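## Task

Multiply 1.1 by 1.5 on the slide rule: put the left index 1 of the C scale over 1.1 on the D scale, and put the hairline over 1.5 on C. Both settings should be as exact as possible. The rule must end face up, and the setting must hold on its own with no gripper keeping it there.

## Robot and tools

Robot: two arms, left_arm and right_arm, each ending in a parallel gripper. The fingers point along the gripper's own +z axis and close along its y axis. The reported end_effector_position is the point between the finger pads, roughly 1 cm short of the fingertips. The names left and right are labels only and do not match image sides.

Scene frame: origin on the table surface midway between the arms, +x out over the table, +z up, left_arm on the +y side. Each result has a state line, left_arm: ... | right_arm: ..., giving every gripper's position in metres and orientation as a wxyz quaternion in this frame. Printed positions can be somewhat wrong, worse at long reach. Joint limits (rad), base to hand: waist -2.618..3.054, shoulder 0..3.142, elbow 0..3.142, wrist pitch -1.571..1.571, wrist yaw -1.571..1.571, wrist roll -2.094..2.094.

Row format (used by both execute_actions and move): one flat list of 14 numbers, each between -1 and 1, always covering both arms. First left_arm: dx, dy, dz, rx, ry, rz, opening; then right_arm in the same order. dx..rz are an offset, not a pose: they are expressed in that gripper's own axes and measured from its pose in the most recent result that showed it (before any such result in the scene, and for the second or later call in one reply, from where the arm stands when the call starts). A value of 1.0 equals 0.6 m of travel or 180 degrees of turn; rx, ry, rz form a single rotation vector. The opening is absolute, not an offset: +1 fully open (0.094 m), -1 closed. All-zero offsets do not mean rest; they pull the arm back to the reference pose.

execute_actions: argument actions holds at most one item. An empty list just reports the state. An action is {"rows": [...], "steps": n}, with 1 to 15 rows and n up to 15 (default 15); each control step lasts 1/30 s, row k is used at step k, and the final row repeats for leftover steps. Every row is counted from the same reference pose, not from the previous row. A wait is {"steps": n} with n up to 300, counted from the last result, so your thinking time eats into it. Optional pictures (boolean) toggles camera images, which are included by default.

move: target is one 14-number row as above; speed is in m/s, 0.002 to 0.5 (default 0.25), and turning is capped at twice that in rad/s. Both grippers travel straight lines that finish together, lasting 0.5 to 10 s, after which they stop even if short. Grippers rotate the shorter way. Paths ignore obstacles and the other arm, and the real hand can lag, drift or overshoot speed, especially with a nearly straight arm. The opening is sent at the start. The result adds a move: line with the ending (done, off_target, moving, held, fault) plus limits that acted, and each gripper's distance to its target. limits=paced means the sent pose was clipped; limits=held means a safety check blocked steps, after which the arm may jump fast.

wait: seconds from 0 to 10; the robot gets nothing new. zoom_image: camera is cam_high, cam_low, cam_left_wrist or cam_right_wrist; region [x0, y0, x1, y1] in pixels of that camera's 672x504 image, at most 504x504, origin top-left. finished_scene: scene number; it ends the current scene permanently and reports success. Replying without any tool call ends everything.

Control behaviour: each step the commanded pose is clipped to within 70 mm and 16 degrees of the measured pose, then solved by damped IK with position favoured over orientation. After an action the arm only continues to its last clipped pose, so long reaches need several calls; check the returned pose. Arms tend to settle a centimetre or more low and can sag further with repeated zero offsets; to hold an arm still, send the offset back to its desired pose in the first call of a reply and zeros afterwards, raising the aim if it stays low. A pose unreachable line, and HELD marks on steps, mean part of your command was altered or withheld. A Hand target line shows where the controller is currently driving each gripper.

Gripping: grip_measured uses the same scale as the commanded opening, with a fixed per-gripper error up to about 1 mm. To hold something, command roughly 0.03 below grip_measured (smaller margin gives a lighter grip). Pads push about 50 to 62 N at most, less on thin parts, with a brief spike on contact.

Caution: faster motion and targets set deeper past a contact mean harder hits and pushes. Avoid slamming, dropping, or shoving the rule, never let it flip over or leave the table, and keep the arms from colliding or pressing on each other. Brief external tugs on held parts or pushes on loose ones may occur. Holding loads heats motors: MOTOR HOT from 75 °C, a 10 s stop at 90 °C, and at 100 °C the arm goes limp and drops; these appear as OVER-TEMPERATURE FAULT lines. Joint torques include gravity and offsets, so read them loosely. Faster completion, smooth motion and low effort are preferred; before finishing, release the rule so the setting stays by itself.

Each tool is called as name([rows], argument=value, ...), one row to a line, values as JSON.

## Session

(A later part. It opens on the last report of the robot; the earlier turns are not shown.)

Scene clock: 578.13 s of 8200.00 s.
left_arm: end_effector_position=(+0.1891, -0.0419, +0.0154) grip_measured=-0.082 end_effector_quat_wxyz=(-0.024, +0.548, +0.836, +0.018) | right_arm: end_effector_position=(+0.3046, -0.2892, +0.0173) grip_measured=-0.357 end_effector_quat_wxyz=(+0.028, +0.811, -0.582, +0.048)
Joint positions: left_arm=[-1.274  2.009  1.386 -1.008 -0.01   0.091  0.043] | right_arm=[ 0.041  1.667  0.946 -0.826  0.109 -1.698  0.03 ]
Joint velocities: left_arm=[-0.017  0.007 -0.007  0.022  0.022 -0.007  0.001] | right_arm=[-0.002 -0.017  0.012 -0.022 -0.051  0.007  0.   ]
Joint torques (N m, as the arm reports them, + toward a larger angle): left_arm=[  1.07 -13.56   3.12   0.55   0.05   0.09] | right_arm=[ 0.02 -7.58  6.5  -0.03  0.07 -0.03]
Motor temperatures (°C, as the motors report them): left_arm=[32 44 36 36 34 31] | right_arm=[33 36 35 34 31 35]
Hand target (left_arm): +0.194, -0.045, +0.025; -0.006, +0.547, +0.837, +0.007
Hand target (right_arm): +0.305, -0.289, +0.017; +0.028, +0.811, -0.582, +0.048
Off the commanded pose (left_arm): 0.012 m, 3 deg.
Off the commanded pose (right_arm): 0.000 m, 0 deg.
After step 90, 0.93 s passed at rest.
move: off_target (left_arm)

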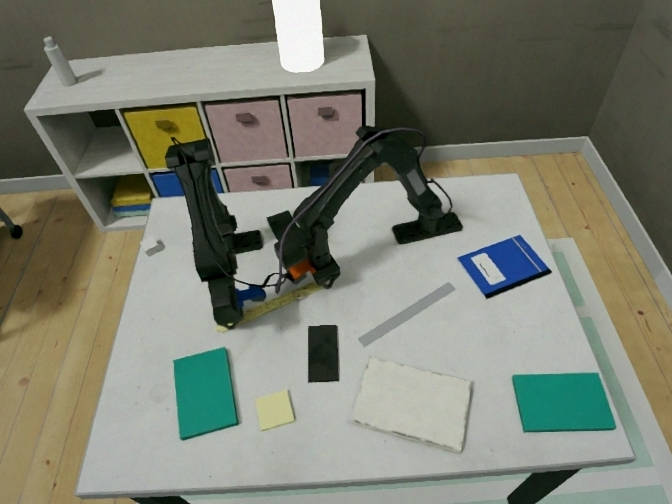

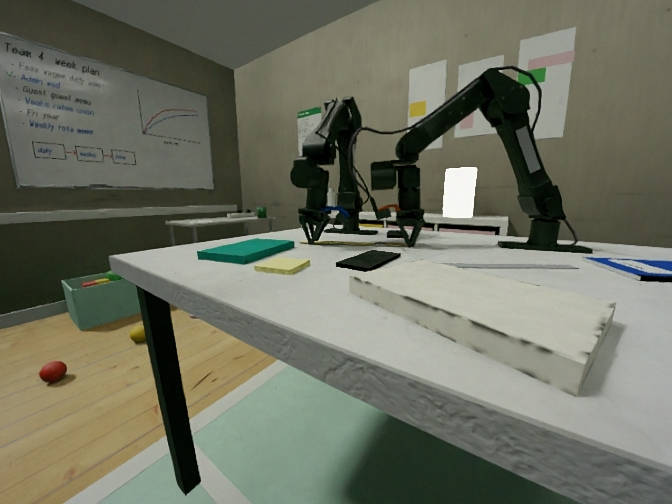

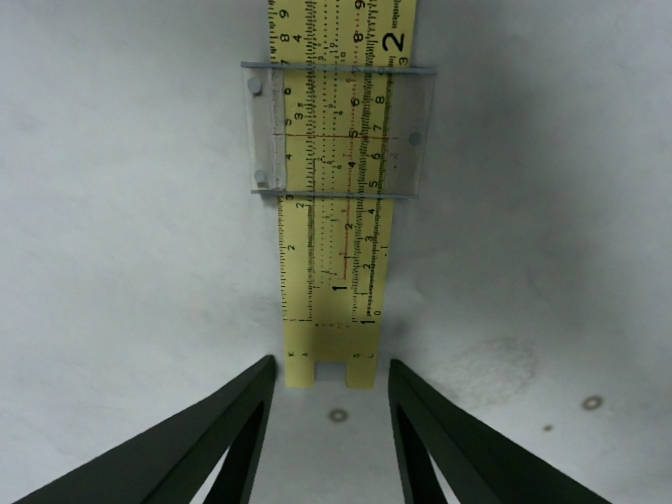

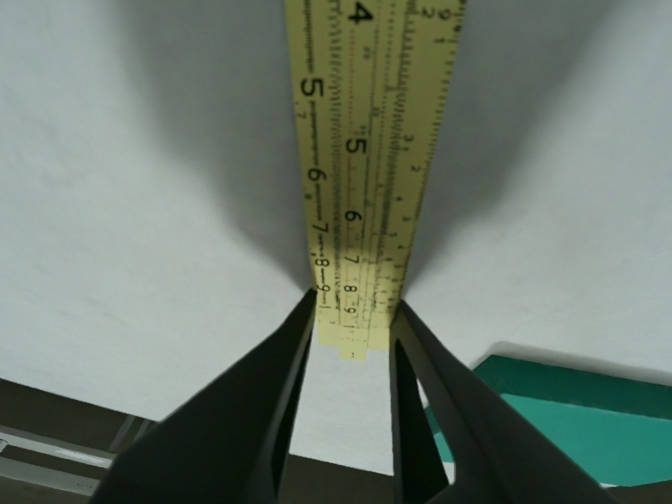

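move(target=[0,0,-0.004,0,0,0,-0.39,0,0,0,0,0,0,-0.375], speed=0.02)

zoom_image(camera="cam_left_wrist", region=[270,240,410,400])

Scene clock: 581.33 s of 8200.00 s.
left_arm: end_effector_position=(+0.1895, -0.0427, +0.0154) grip_measured=-0.366 end_effector_quat_wxyz=(-0.023, +0.549, +0.836, +0.018) | right_arm: end_effector_position=(+0.3046, -0.2892, +0.0173) grip_measured=-0.357 end_effector_quat_wxyz=(+0.028, +0.811, -0.582, +0.048)
Joint positions: left_arm=[-1.274  2.009  1.386 -1.005 -0.01   0.091  0.03 ] | right_arm=[ 0.041  1.667  0.946 -0.826  0.109 -1.698  0.03 ]
Joint velocities: left_arm=[-0.022  0.007  0.007 -0.081 -0.022 -0.037  0.   ] | right_arm=[ 0.012 -0.012 -0.007  0.051 -0.007 -0.007  0.   ]
Joint torques (N m, as the arm reports them, + toward a larger angle): left_arm=[  0.03 -11.03   3.84   0.31   0.03  -0.02] | right_arm=[-0.03 -7.46  6.65 -0.07  0.04  0.01]
Motor temperatures (°C, as the motors report them): left_arm=[32 45 36 36 34 31] | right_arm=[33 36 35 34 31 35]
Hand target (left_arm): +0.189, -0.042, +0.018; -0.024, +0.548, +0.836, +0.018
Hand target (right_arm): +0.305, -0.289, +0.017; +0.028, +0.811, -0.582, +0.048
Off the commanded pose (left_arm): 0.003 m, 0 deg.
Off the commanded pose (right_arm): 0.000 m, 0 deg.
move: done

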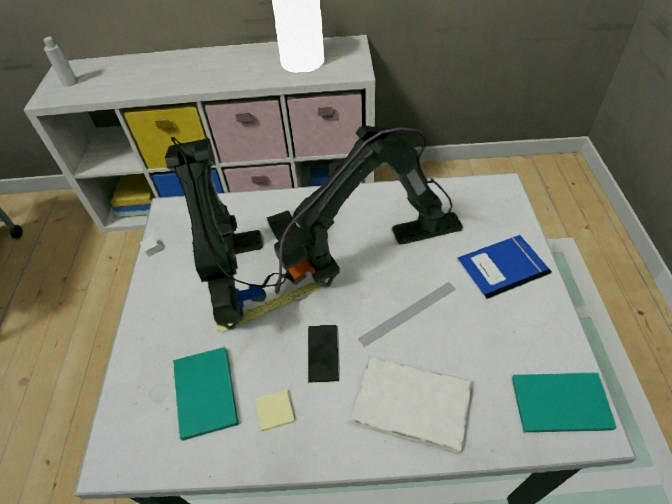

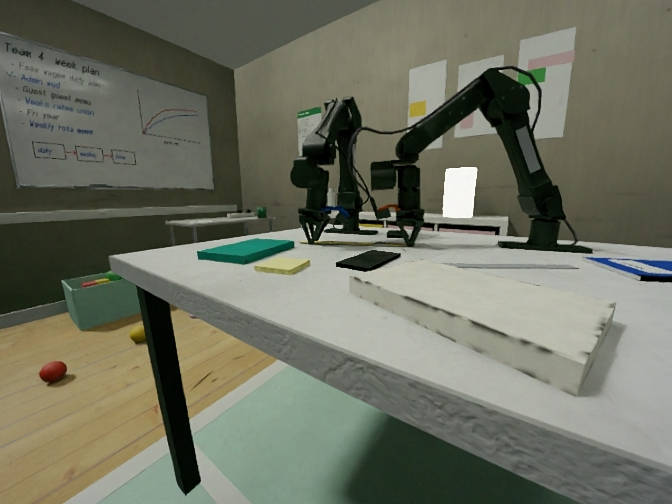

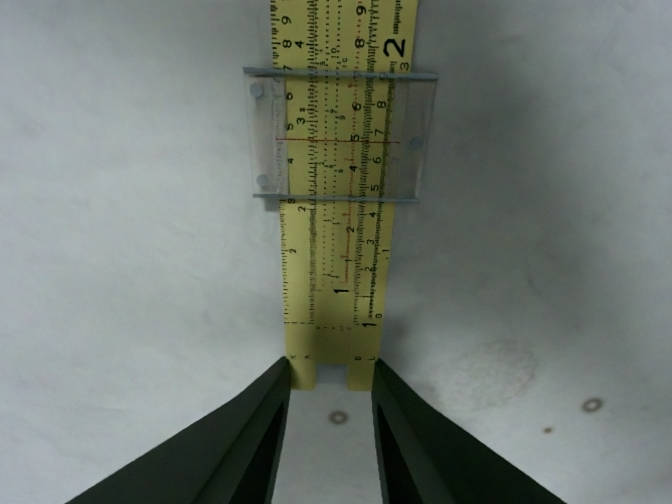

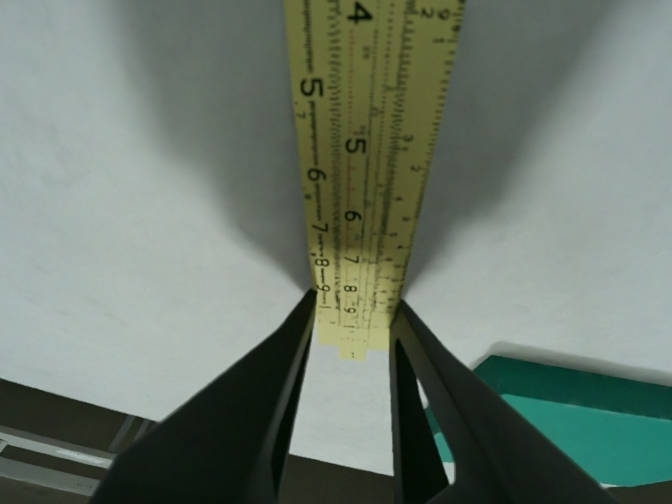

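Region (270, 240, 410, 400) of cam_left_wrist's 672x504 image, scaled by 3.150, with more detail than that image has; it fills the left 441 columns of this view, and the rest is white.

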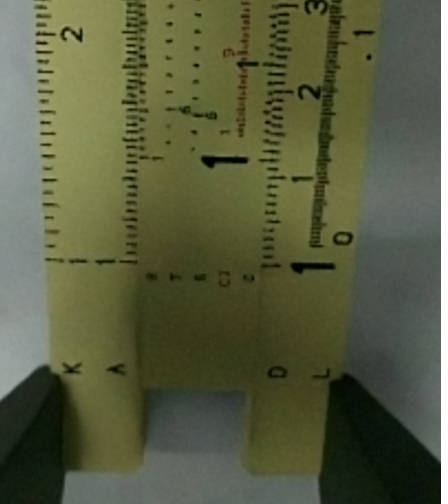

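move(target=[0,0,0,0,0,0,-0.39,0,0,0,0,0,0,-0.05], speed=0.05)

move(target=[0,0,0,0,0,0,-0.39,0.085,0,-0.008,0,0,0,-0.05], speed=0.05)

Scene clock: 586.37 s of 8200.00 s.
left_arm: end_effector_position=(+0.1895, -0.0427, +0.0154) grip_measured=-0.366 end_effector_quat_wxyz=(-0.023, +0.549, +0.836, +0.018) | right_arm: end_effector_position=(+0.3046, -0.2891, +0.0173) grip_measured=-0.053 end_effector_quat_wxyz=(+0.028, +0.811, -0.582, +0.048)
Joint positions: left_arm=[-1.274  2.009  1.386 -1.005 -0.01   0.091  0.03 ] | right_arm=[ 0.041  1.667  0.946 -0.826  0.108 -1.698  0.045]
Joint velocities: left_arm=[-0.002  0.012 -0.012 -0.022 -0.022 -0.022  0.001] | right_arm=[ 0.002 -0.017 -0.002 -0.051  0.037 -0.007 -0.   ]
Joint torques (N m, as the arm reports them, + toward a larger angle): left_arm=[  0.16 -10.8    3.61   0.45   0.02  -0.04] | right_arm=[-0.15 -7.61  6.68 -0.06  0.09 -0.03]
Motor temperatures (°C, as the motors report them): left_arm=[32 44 36 36 34 31] | right_arm=[33 36 35 34 31 35]
Hand target (left_arm): +0.190, -0.043, +0.015; -0.023, +0.549, +0.836, +0.018
Hand target (right_arm): +0.305, -0.289, +0.017; +0.028, +0.811, -0.582, +0.048
Off the commanded pose (left_arm): 0.000 m, 0 deg.
Off the commanded pose (right_arm): 0.000 m, 0 deg.
After step 90, 1.33 s passed at rest.
move: done

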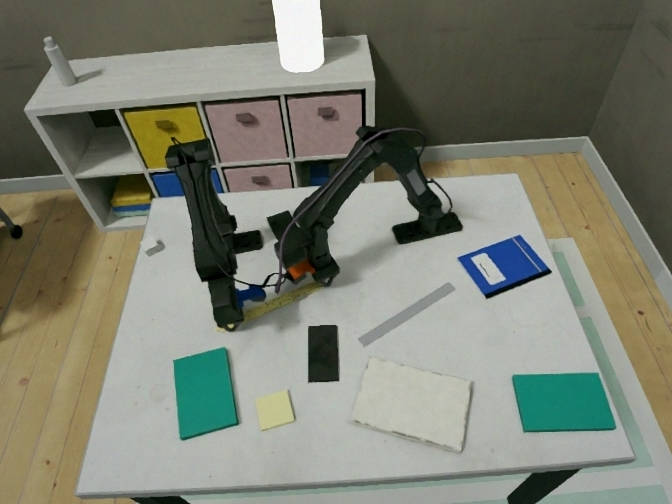

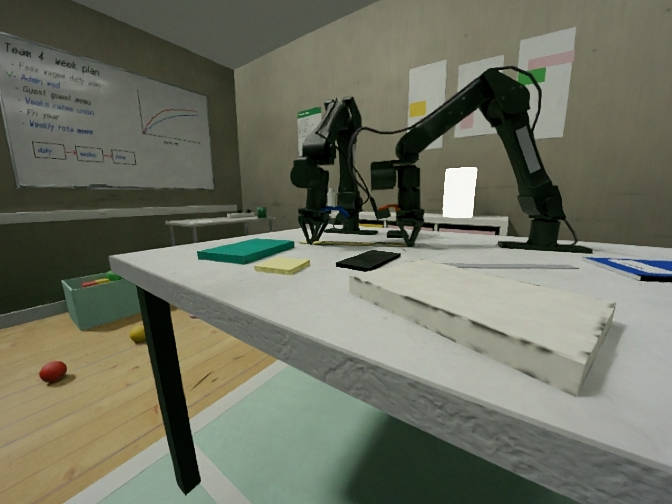

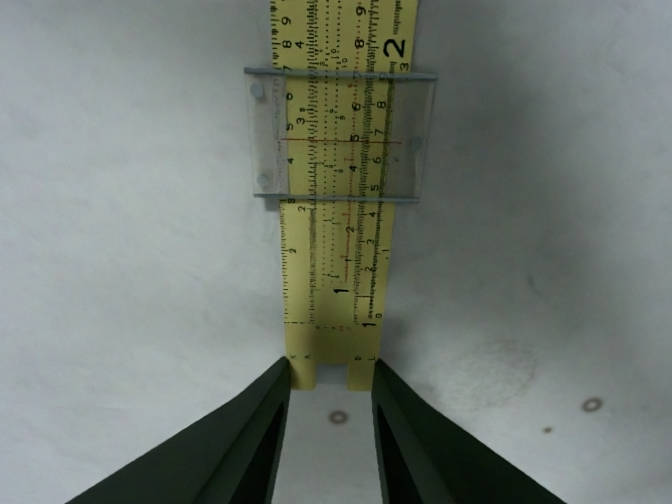

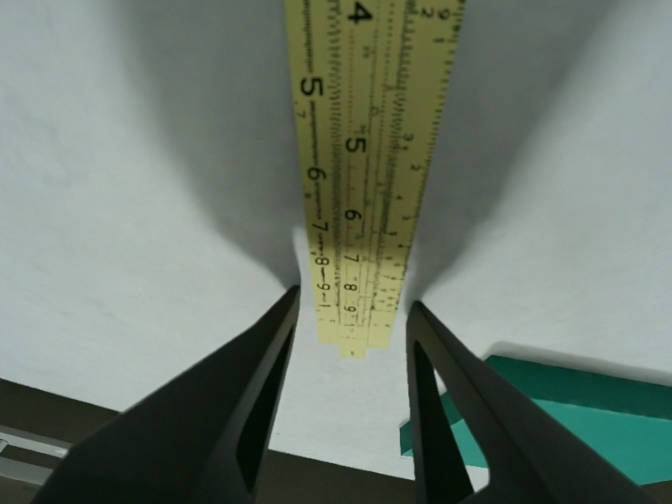

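Scene clock: 587.73 s of 8200.00 s.
left_arm: end_effector_position=(+0.1893, -0.0428, +0.0154) grip_measured=-0.366 end_effector_quat_wxyz=(-0.023, +0.550, +0.835, +0.017) | right_arm: end_effector_position=(+0.3182, -0.3359, +0.0247) grip_measured=-0.053 end_effector_quat_wxyz=(+0.026, +0.809, -0.584, +0.055)
Joint positions: left_arm=[-1.274  2.009  1.386 -1.005 -0.008  0.094  0.03 ] | right_arm=[-0.13   1.667  0.977 -0.826  0.108 -1.865  0.045]
Joint velocities: left_arm=[-0.002 -0.017 -0.007  0.007  0.051 -0.066  0.001] | right_arm=[-0.017 -0.007  0.002 -0.022 -0.037 -0.037 -0.001]
Joint torques (N m, as the arm reports them, + toward a larger angle): left_arm=[  0.08 -10.85   3.64   0.44   0.    -0.06] | right_arm=[-0.59 -7.08  9.34 -0.23  0.   -0.06]
Motor temperatures (°C, as the motors report them): left_arm=[32 44 36 36 34 31] | right_arm=[33 36 35 34 31 35]
Hand target (left_arm): +0.190, -0.043, +0.015; -0.023, +0.549, +0.836, +0.018
Hand target (right_arm): +0.320, -0.338, +0.029; +0.028, +0.811, -0.582, +0.050
Off the commanded pose (left_arm): 0.000 m, 0 deg.
Off the commanded pose (right_arm): 0.004 m, 1 deg.
move: done

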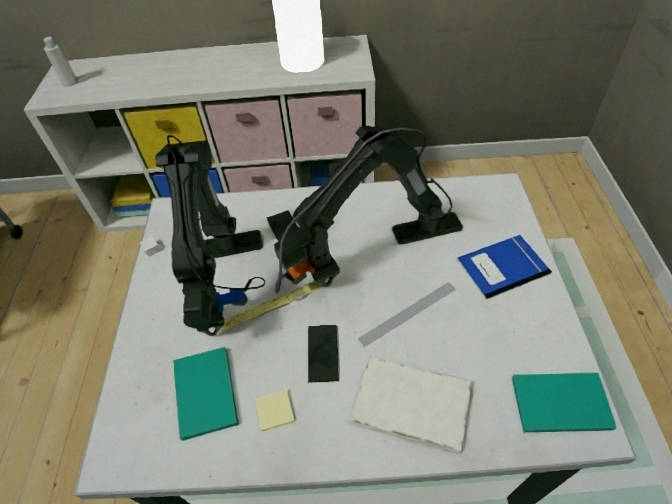

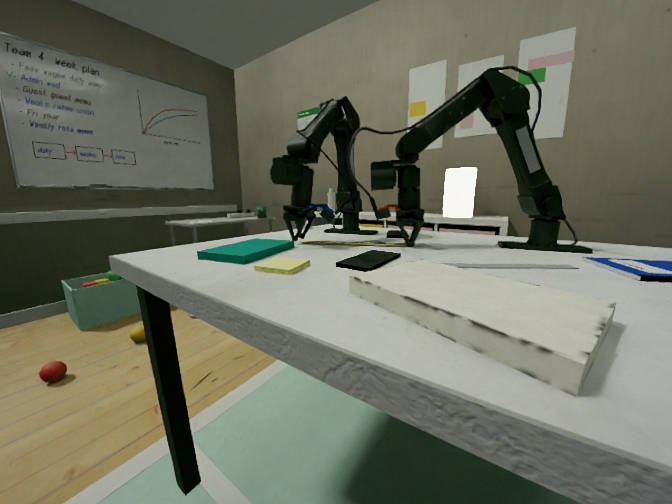

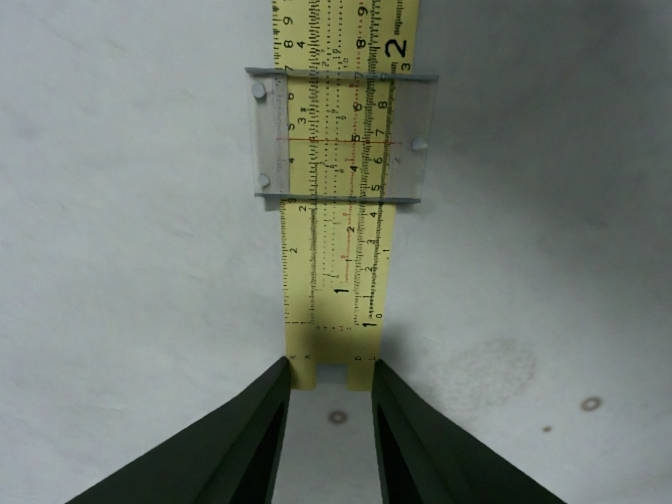

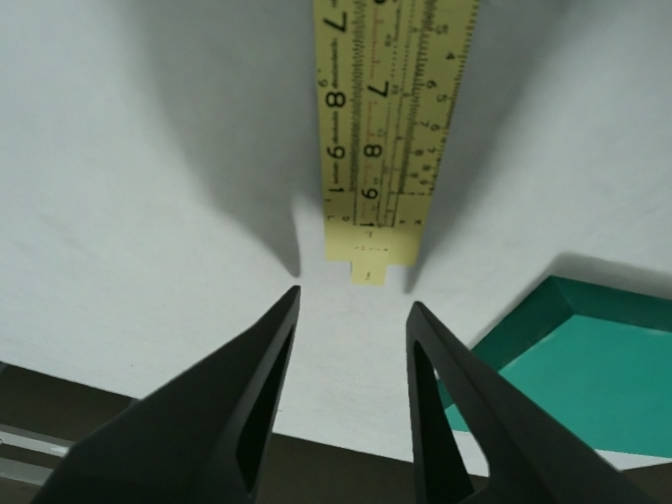

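move(target=[0,0,0,0,0,0,-0.39,0,-0.007,0.022,0,0,0,-0.95], speed=0.03)

Scene clock: 596.80 s of 8200.00 s.
left_arm: end_effector_position=(+0.1893, -0.0428, +0.0154) grip_measured=-0.366 end_effector_quat_wxyz=(-0.023, +0.550, +0.835, +0.017) | right_arm: end_effector_position=(+0.3239, -0.3361, +0.0167) grip_measured=-0.947 end_effector_quat_wxyz=(+0.026, +0.810, -0.583, +0.057)
Joint positions: left_arm=[-1.274  2.009  1.386 -1.005 -0.008  0.094  0.03 ] | right_arm=[-0.13   1.699  0.977 -0.79   0.11  -1.868  0.002]
Joint velocities: left_arm=[-0.012  0.002 -0.002  0.022  0.066 -0.066 -0.   ] | right_arm=[ 0.002 -0.002 -0.017 -0.007 -0.007 -0.081 -0.   ]
Joint torques (N m, as the arm reports them, + toward a larger angle): left_arm=[  0.   -10.73   3.45   0.45   0.01   0.01] | right_arm=[-0.2  -7.11  5.68  0.21  0.05  0.04]
Motor temperatures (°C, as the motors report them): left_arm=[32 44 35 36 34 31] | right_arm=[33 36 35 34 31 35]
Hand target (left_arm): +0.189, -0.043, +0.015; -0.023, +0.550, +0.835, +0.017
Hand target (right_arm): +0.323, -0.336, +0.012; +0.026, +0.809, -0.584, +0.055
Off the commanded pose (left_arm): 0.000 m, 0 deg.
Off the commanded pose (right_arm): 0.005 m, 0 deg.
After step 90, 5.33 s passed at rest.
move: done

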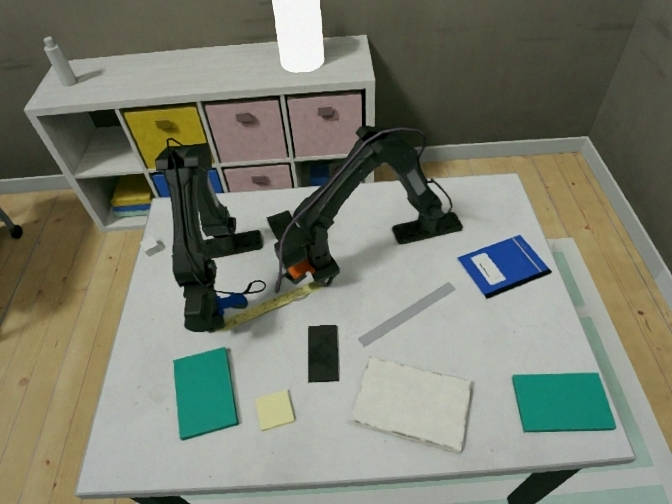

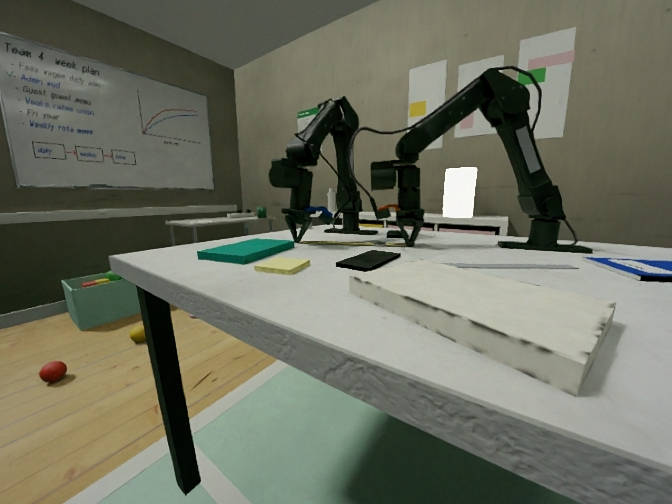

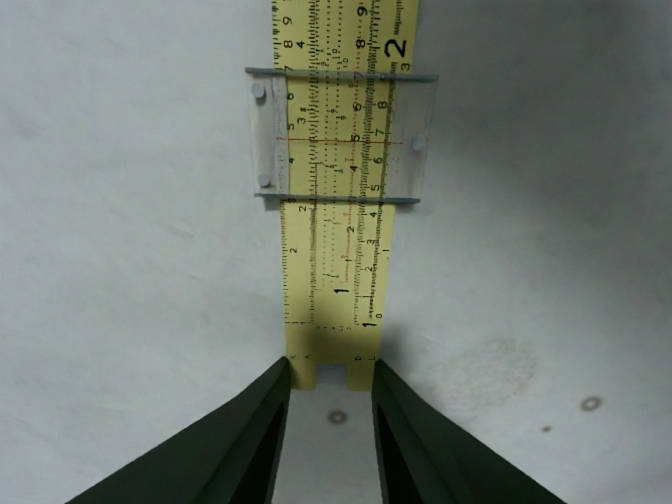

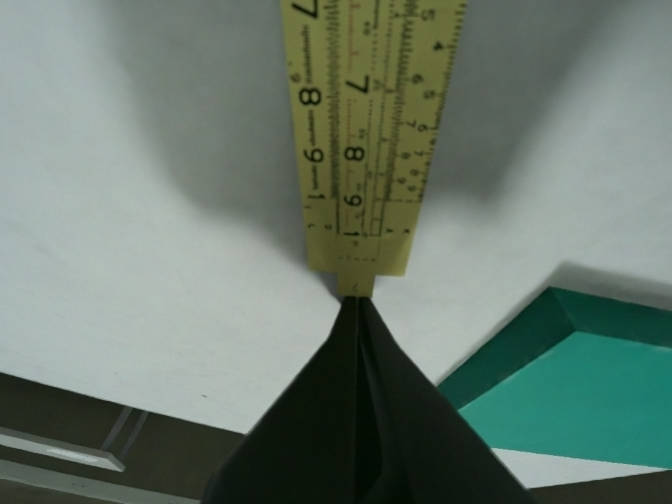

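move(target=[0,0,0,0,0,0,-0.39,-0.025,0,-0.006,0,0,0,-0.95], speed=0.01)

Scene clock: 599.90 s of 8200.00 s.
left_arm: end_effector_position=(+0.1872, -0.0392, +0.0156) grip_measured=-0.366 end_effector_quat_wxyz=(-0.031, +0.549, +0.835, +0.021) | right_arm: end_effector_position=(+0.3245, -0.3289, +0.0173) grip_measured=-0.947 end_effector_quat_wxyz=(+0.033, +0.809, -0.584, +0.066)
Joint positions: left_arm=[-1.274  2.009  1.386 -1.021 -0.008  0.093  0.03 ] | right_arm=[-0.091  1.699  0.977 -0.79   0.135 -1.826  0.002]
Joint velocities: left_arm=[-0.002  0.017 -0.002 -0.037 -0.037 -0.051 -0.   ] | right_arm=[ 0.007  0.007  0.012  0.051 -0.037 -0.007 -0.   ]
Joint torques (N m, as the arm reports them, + toward a larger angle): left_arm=[ -0.02 -10.67   3.54   0.56   0.01   0.  ] | right_arm=[ 1.01 -9.28  5.82 -0.1  -0.11  0.08]
Motor temperatures (°C, as the motors report them): left_arm=[32 44 35 36 34 31] | right_arm=[33 36 35 34 31 35]
Hand target (left_arm): +0.189, -0.043, +0.015; -0.023, +0.550, +0.835, +0.017
Hand target (right_arm): +0.319, -0.321, +0.018; +0.026, +0.810, -0.583, +0.056
Off the commanded pose (left_arm): 0.004 m, 1 deg.
Off the commanded pose (right_arm): 0.009 m, 1 deg.
move: done

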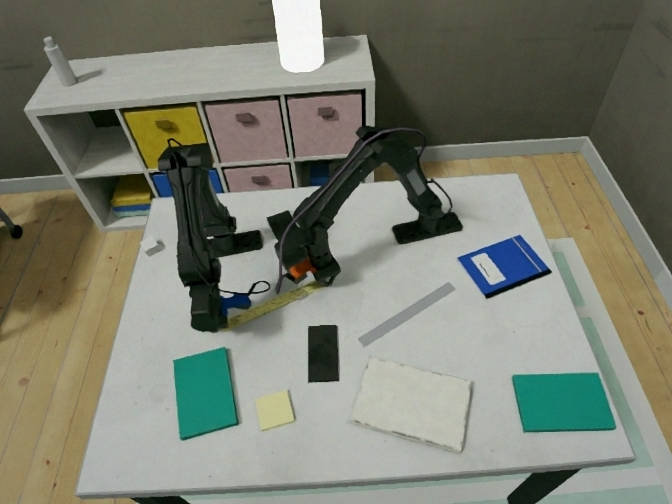

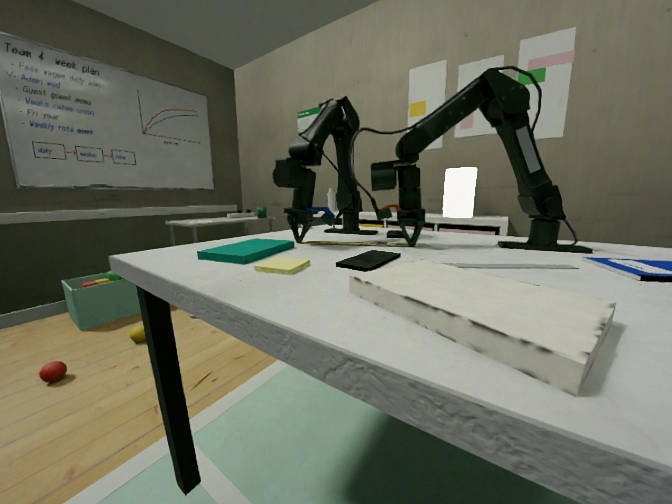

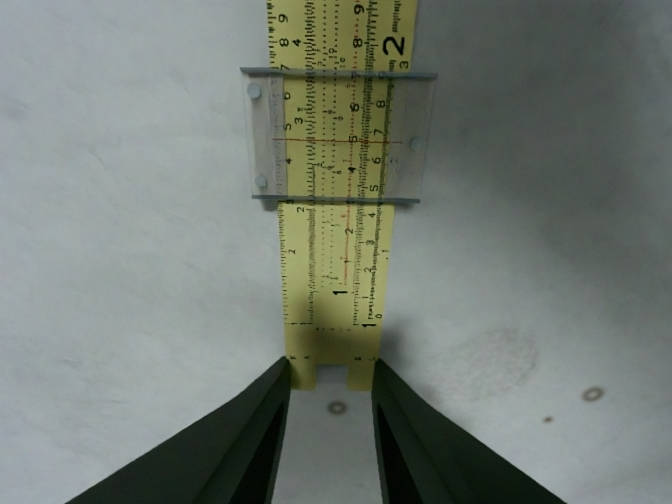

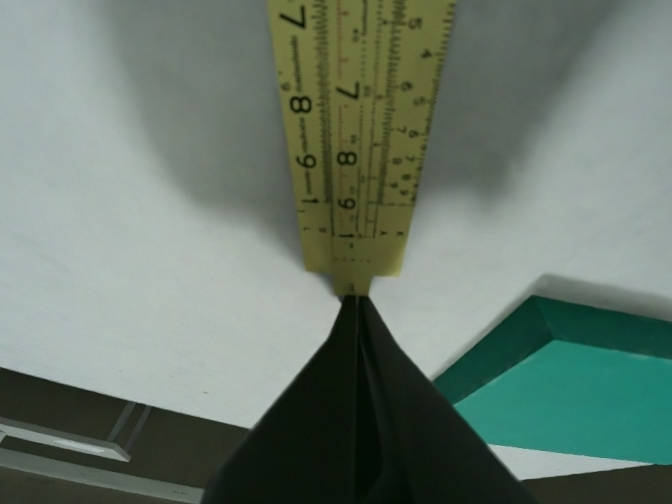

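zoom_image(camera="cam_left_wrist", region=[300,250,400,350])

Region (300, 250, 400, 350) of cam_left_wrist's 672x504 image, scaled by 5.040, with more detail than that image has.

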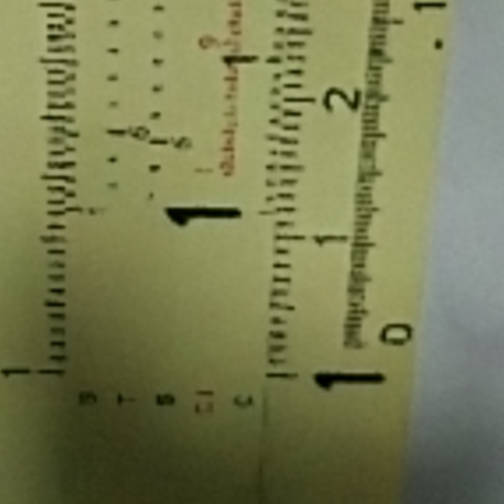

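move(target=[-0.012,0,-0.002,0,0,0,-0.39,-0.022,0,0,0,0,0,-0.95], speed=0.006)

zoom_image(camera="cam_left_wrist", region=[300,250,400,350])

Scene clock: 606.17 s of 8200.00 s.
left_arm: end_effector_position=(+0.1861, -0.0371, +0.0152) grip_measured=-0.366 end_effector_quat_wxyz=(-0.041, +0.549, +0.835, +0.026) | right_arm: end_effector_position=(+0.3249, -0.3244, +0.0180) grip_measured=-0.947 end_effector_quat_wxyz=(+0.041, +0.807, -0.585, +0.076)
Joint positions: left_arm=[-1.274  2.023  1.402 -1.048 -0.008  0.092  0.03 ] | right_arm=[-0.059  1.699  0.977 -0.79   0.162 -1.792  0.002]
Joint velocities: left_arm=[-0.007 -0.012 -0.017  0.007 -0.037 -0.007  0.001] | right_arm=[0.007 0.002 0.022 0.022 0.051 0.037 0.001]
Joint torques (N m, as the arm reports them, + toward a larger angle): left_arm=[ -0.11 -10.04   5.3    0.46  -0.01  -0.03] | right_arm=[ 1.19 -8.42  5.43  0.07 -0.15  0.04]
Motor temperatures (°C, as the motors report them): left_arm=[32 44 35 36 34 31] | right_arm=[33 36 35 34 31 35]
Hand target (left_arm): +0.190, -0.046, +0.016; -0.031, +0.549, +0.835, +0.021
Hand target (right_arm): +0.320, -0.316, +0.015; +0.033, +0.809, -0.584, +0.065
Off the commanded pose (left_arm): 0.010 m, 1 deg.
Off the commanded pose (right_arm): 0.009 m, 1 deg.
After step 90, 0.83 s passed at rest.
move: done

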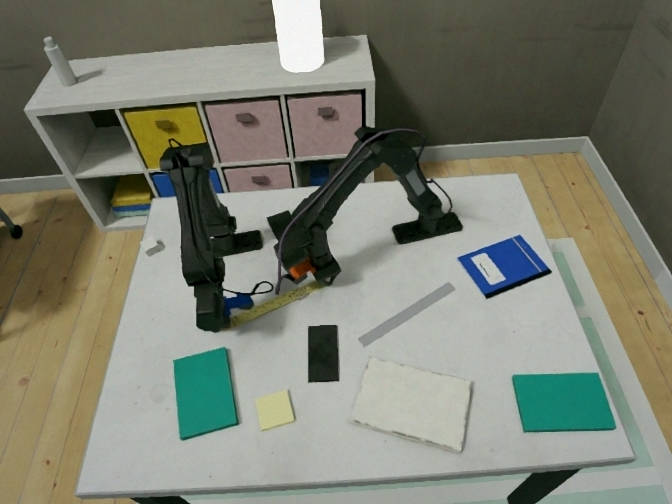

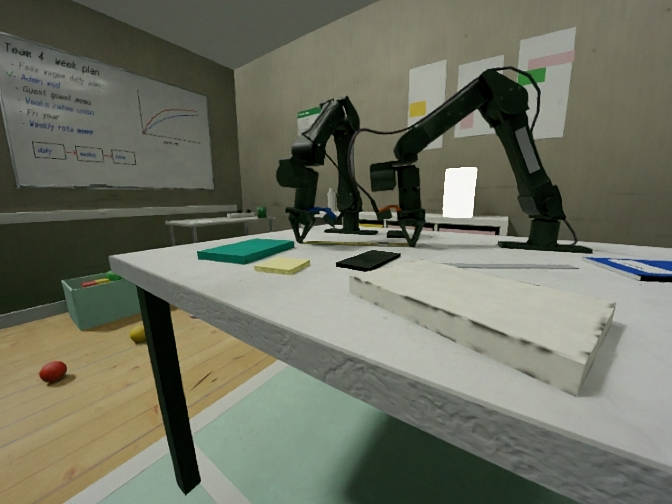

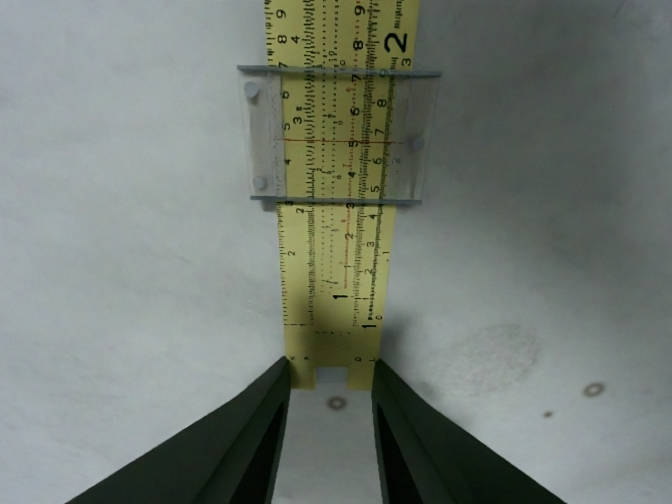

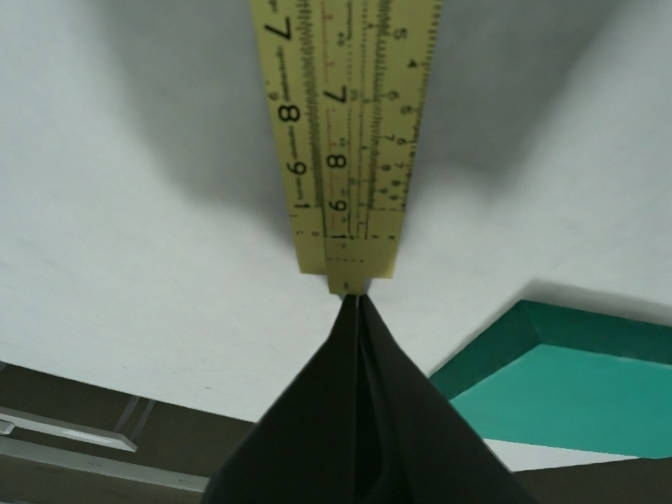

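Region (300, 250, 400, 350) of cam_left_wrist's 672x504 image, scaled by 5.040, with more detail than that image has.

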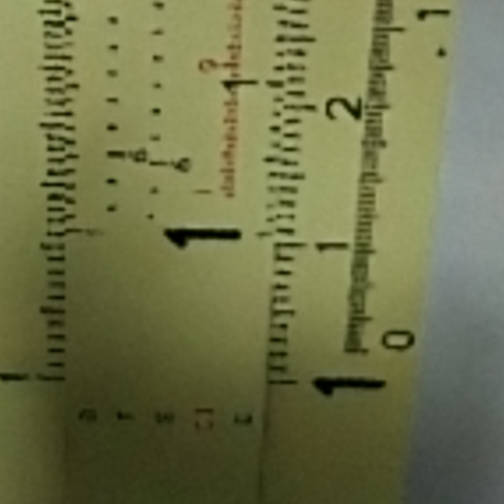

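move(target=[-0.018,0,-0.002,0,0,0,-0.39,-0.018,0,0,0,0,0,-0.95], speed=0.006)

zoom_image(camera="cam_left_wrist", region=[300,250,400,350])

Scene clock: 611.07 s of 8200.00 s.
left_arm: end_effector_position=(+0.1862, -0.0372, +0.0152) grip_measured=-0.366 end_effector_quat_wxyz=(-0.053, +0.548, +0.834, +0.033) | right_arm: end_effector_position=(+0.3253, -0.3221, +0.0188) grip_measured=-0.947 end_effector_quat_wxyz=(+0.048, +0.805, -0.586, +0.085)
Joint positions: left_arm=[-1.274  2.049  1.438 -1.085 -0.008  0.092  0.03 ] | right_arm=[-0.036  1.699  0.977 -0.79   0.188 -1.765  0.002]
Joint velocities: left_arm=[-0.027 -0.007 -0.007 -0.037 -0.007  0.066 -0.002] | right_arm=[-0.012 -0.002 -0.017 -0.11  -0.022 -0.022 -0.001]
Joint torques (N m, as the arm reports them, + toward a larger angle): left_arm=[ -0.16 -10.05   5.24   0.52   0.02  -0.05] | right_arm=[ 1.2  -8.32  5.75  0.   -0.11  0.11]
Motor temperatures (°C, as the motors report them): left_arm=[32 44 36 36 34 31] | right_arm=[33 36 35 34 31 35]
Hand target (left_arm): +0.190, -0.047, +0.016; -0.041, +0.549, +0.835, +0.026
Hand target (right_arm): +0.322, -0.314, +0.016; +0.041, +0.807, -0.585, +0.075
Off the commanded pose (left_arm): 0.011 m, 2 deg.
Off the commanded pose (right_arm): 0.009 m, 1 deg.
move: off_target (left_arm)

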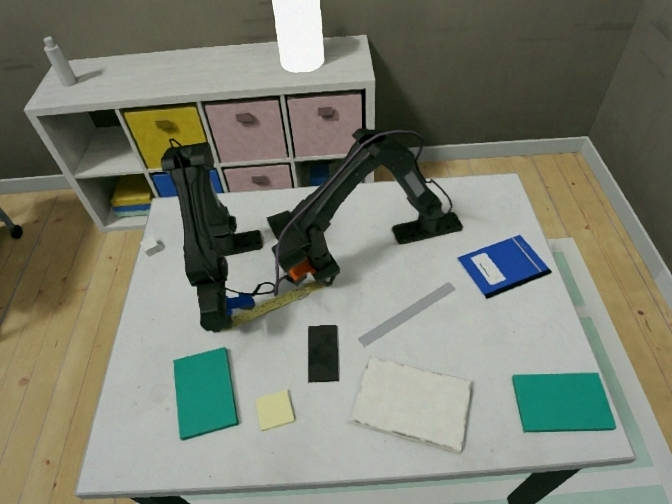

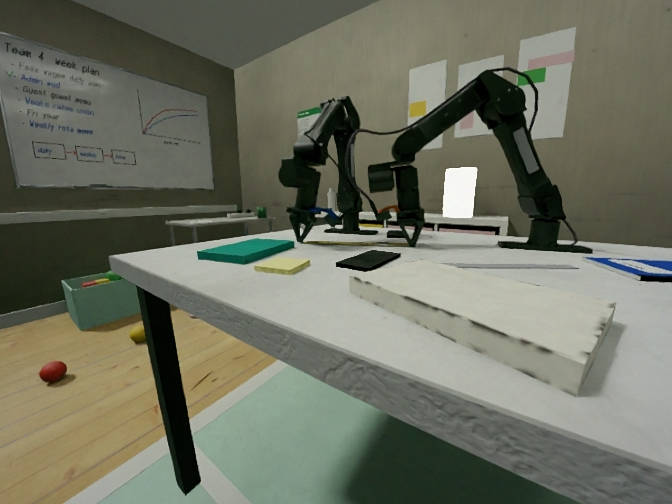

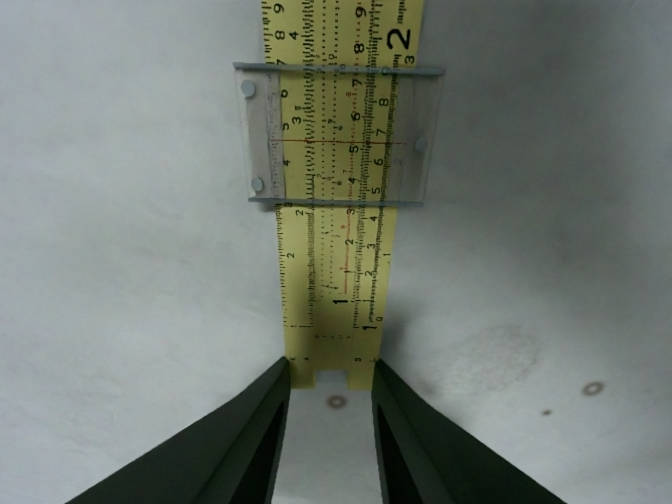

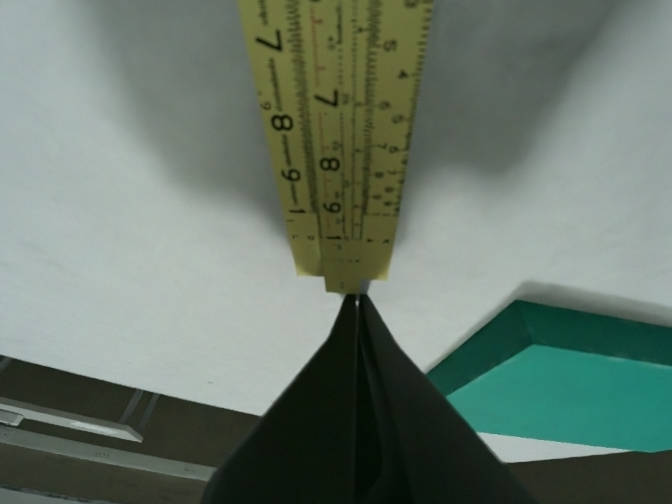

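Region (300, 250, 400, 350) of cam_left_wrist's 672x504 image, scaled by 5.040, with more detail than that image has.

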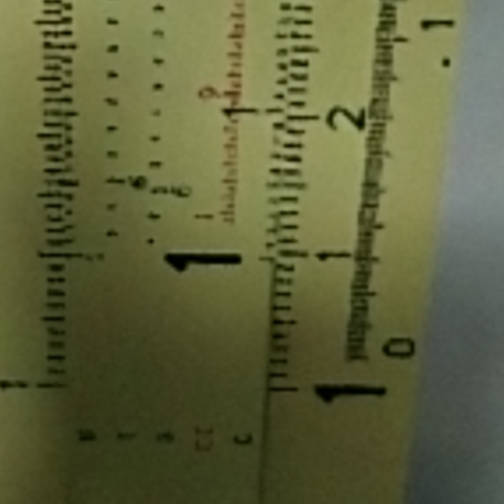

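move(target=[0,0,0,0,0,0,-0.39,0.02,0,-0.01,0,0,0,-0.95], speed=0.02)

zoom_image(camera="cam_left_wrist", region=[330,270,390,340])

Scene clock: 616.10 s of 8200.00 s.
left_arm: end_effector_position=(+0.1861, -0.0372, +0.0152) grip_measured=-0.366 end_effector_quat_wxyz=(-0.053, +0.548, +0.834, +0.033) | right_arm: end_effector_position=(+0.3254, -0.3308, +0.0189) grip_measured=-0.947 end_effector_quat_wxyz=(+0.052, +0.804, -0.587, +0.085)
Joint positions: left_arm=[-1.274  2.049  1.438 -1.085 -0.008  0.092  0.03 ] | right_arm=[-0.064  1.699  0.977 -0.79   0.191 -1.791  0.002]
Joint velocities: left_arm=[ 0.002 -0.012  0.012 -0.066  0.022  0.037 -0.   ] | right_arm=[-0.007 -0.002 -0.012 -0.022 -0.037 -0.037  0.   ]
Joint torques (N m, as the arm reports them, + toward a larger angle): left_arm=[  0.05 -11.01   3.49   0.31   0.02  -0.01] | right_arm=[-0.88 -9.24  8.95 -0.21  0.05 -0.06]
Motor temperatures (°C, as the motors report them): left_arm=[32 44 36 36 34 31] | right_arm=[33 36 35 34 31 35]
Hand target (left_arm): +0.186, -0.037, +0.015; -0.053, +0.548, +0.834, +0.033
Hand target (right_arm): +0.328, -0.332, +0.027; +0.048, +0.805, -0.586, +0.086
Off the commanded pose (left_arm): 0.000 m, 0 deg.
Off the commanded pose (right_arm): 0.009 m, 0 deg.
After step 90, 1.13 s passed at rest.
move: done

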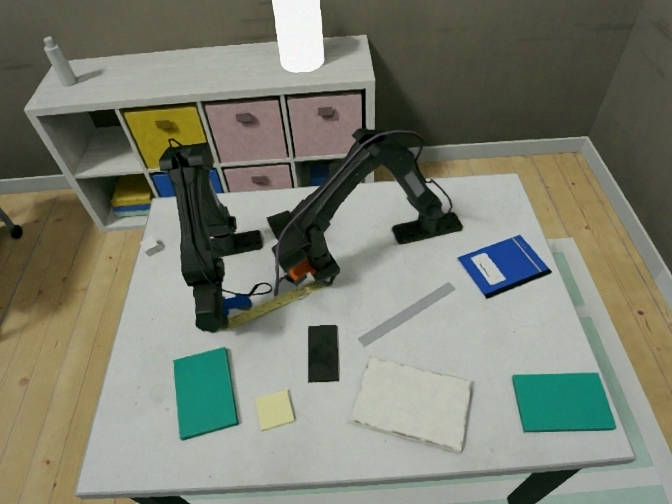

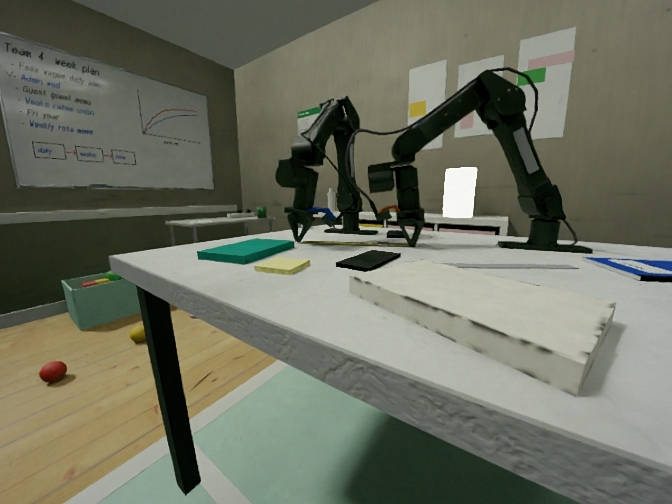

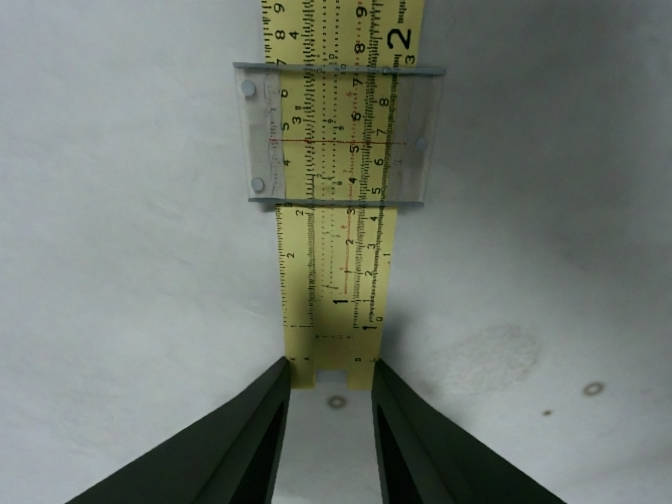

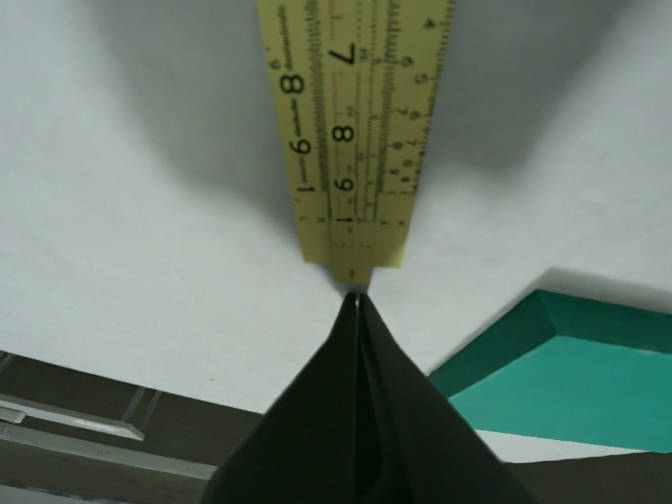

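Region (330, 270, 390, 340) of cam_left_wrist's 672x504 image, scaled by 7.200, with more detail than that image has; it fills the left 432 columns of this view, and the rest is white.

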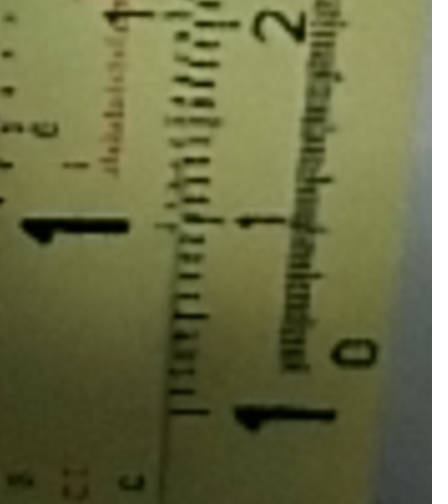

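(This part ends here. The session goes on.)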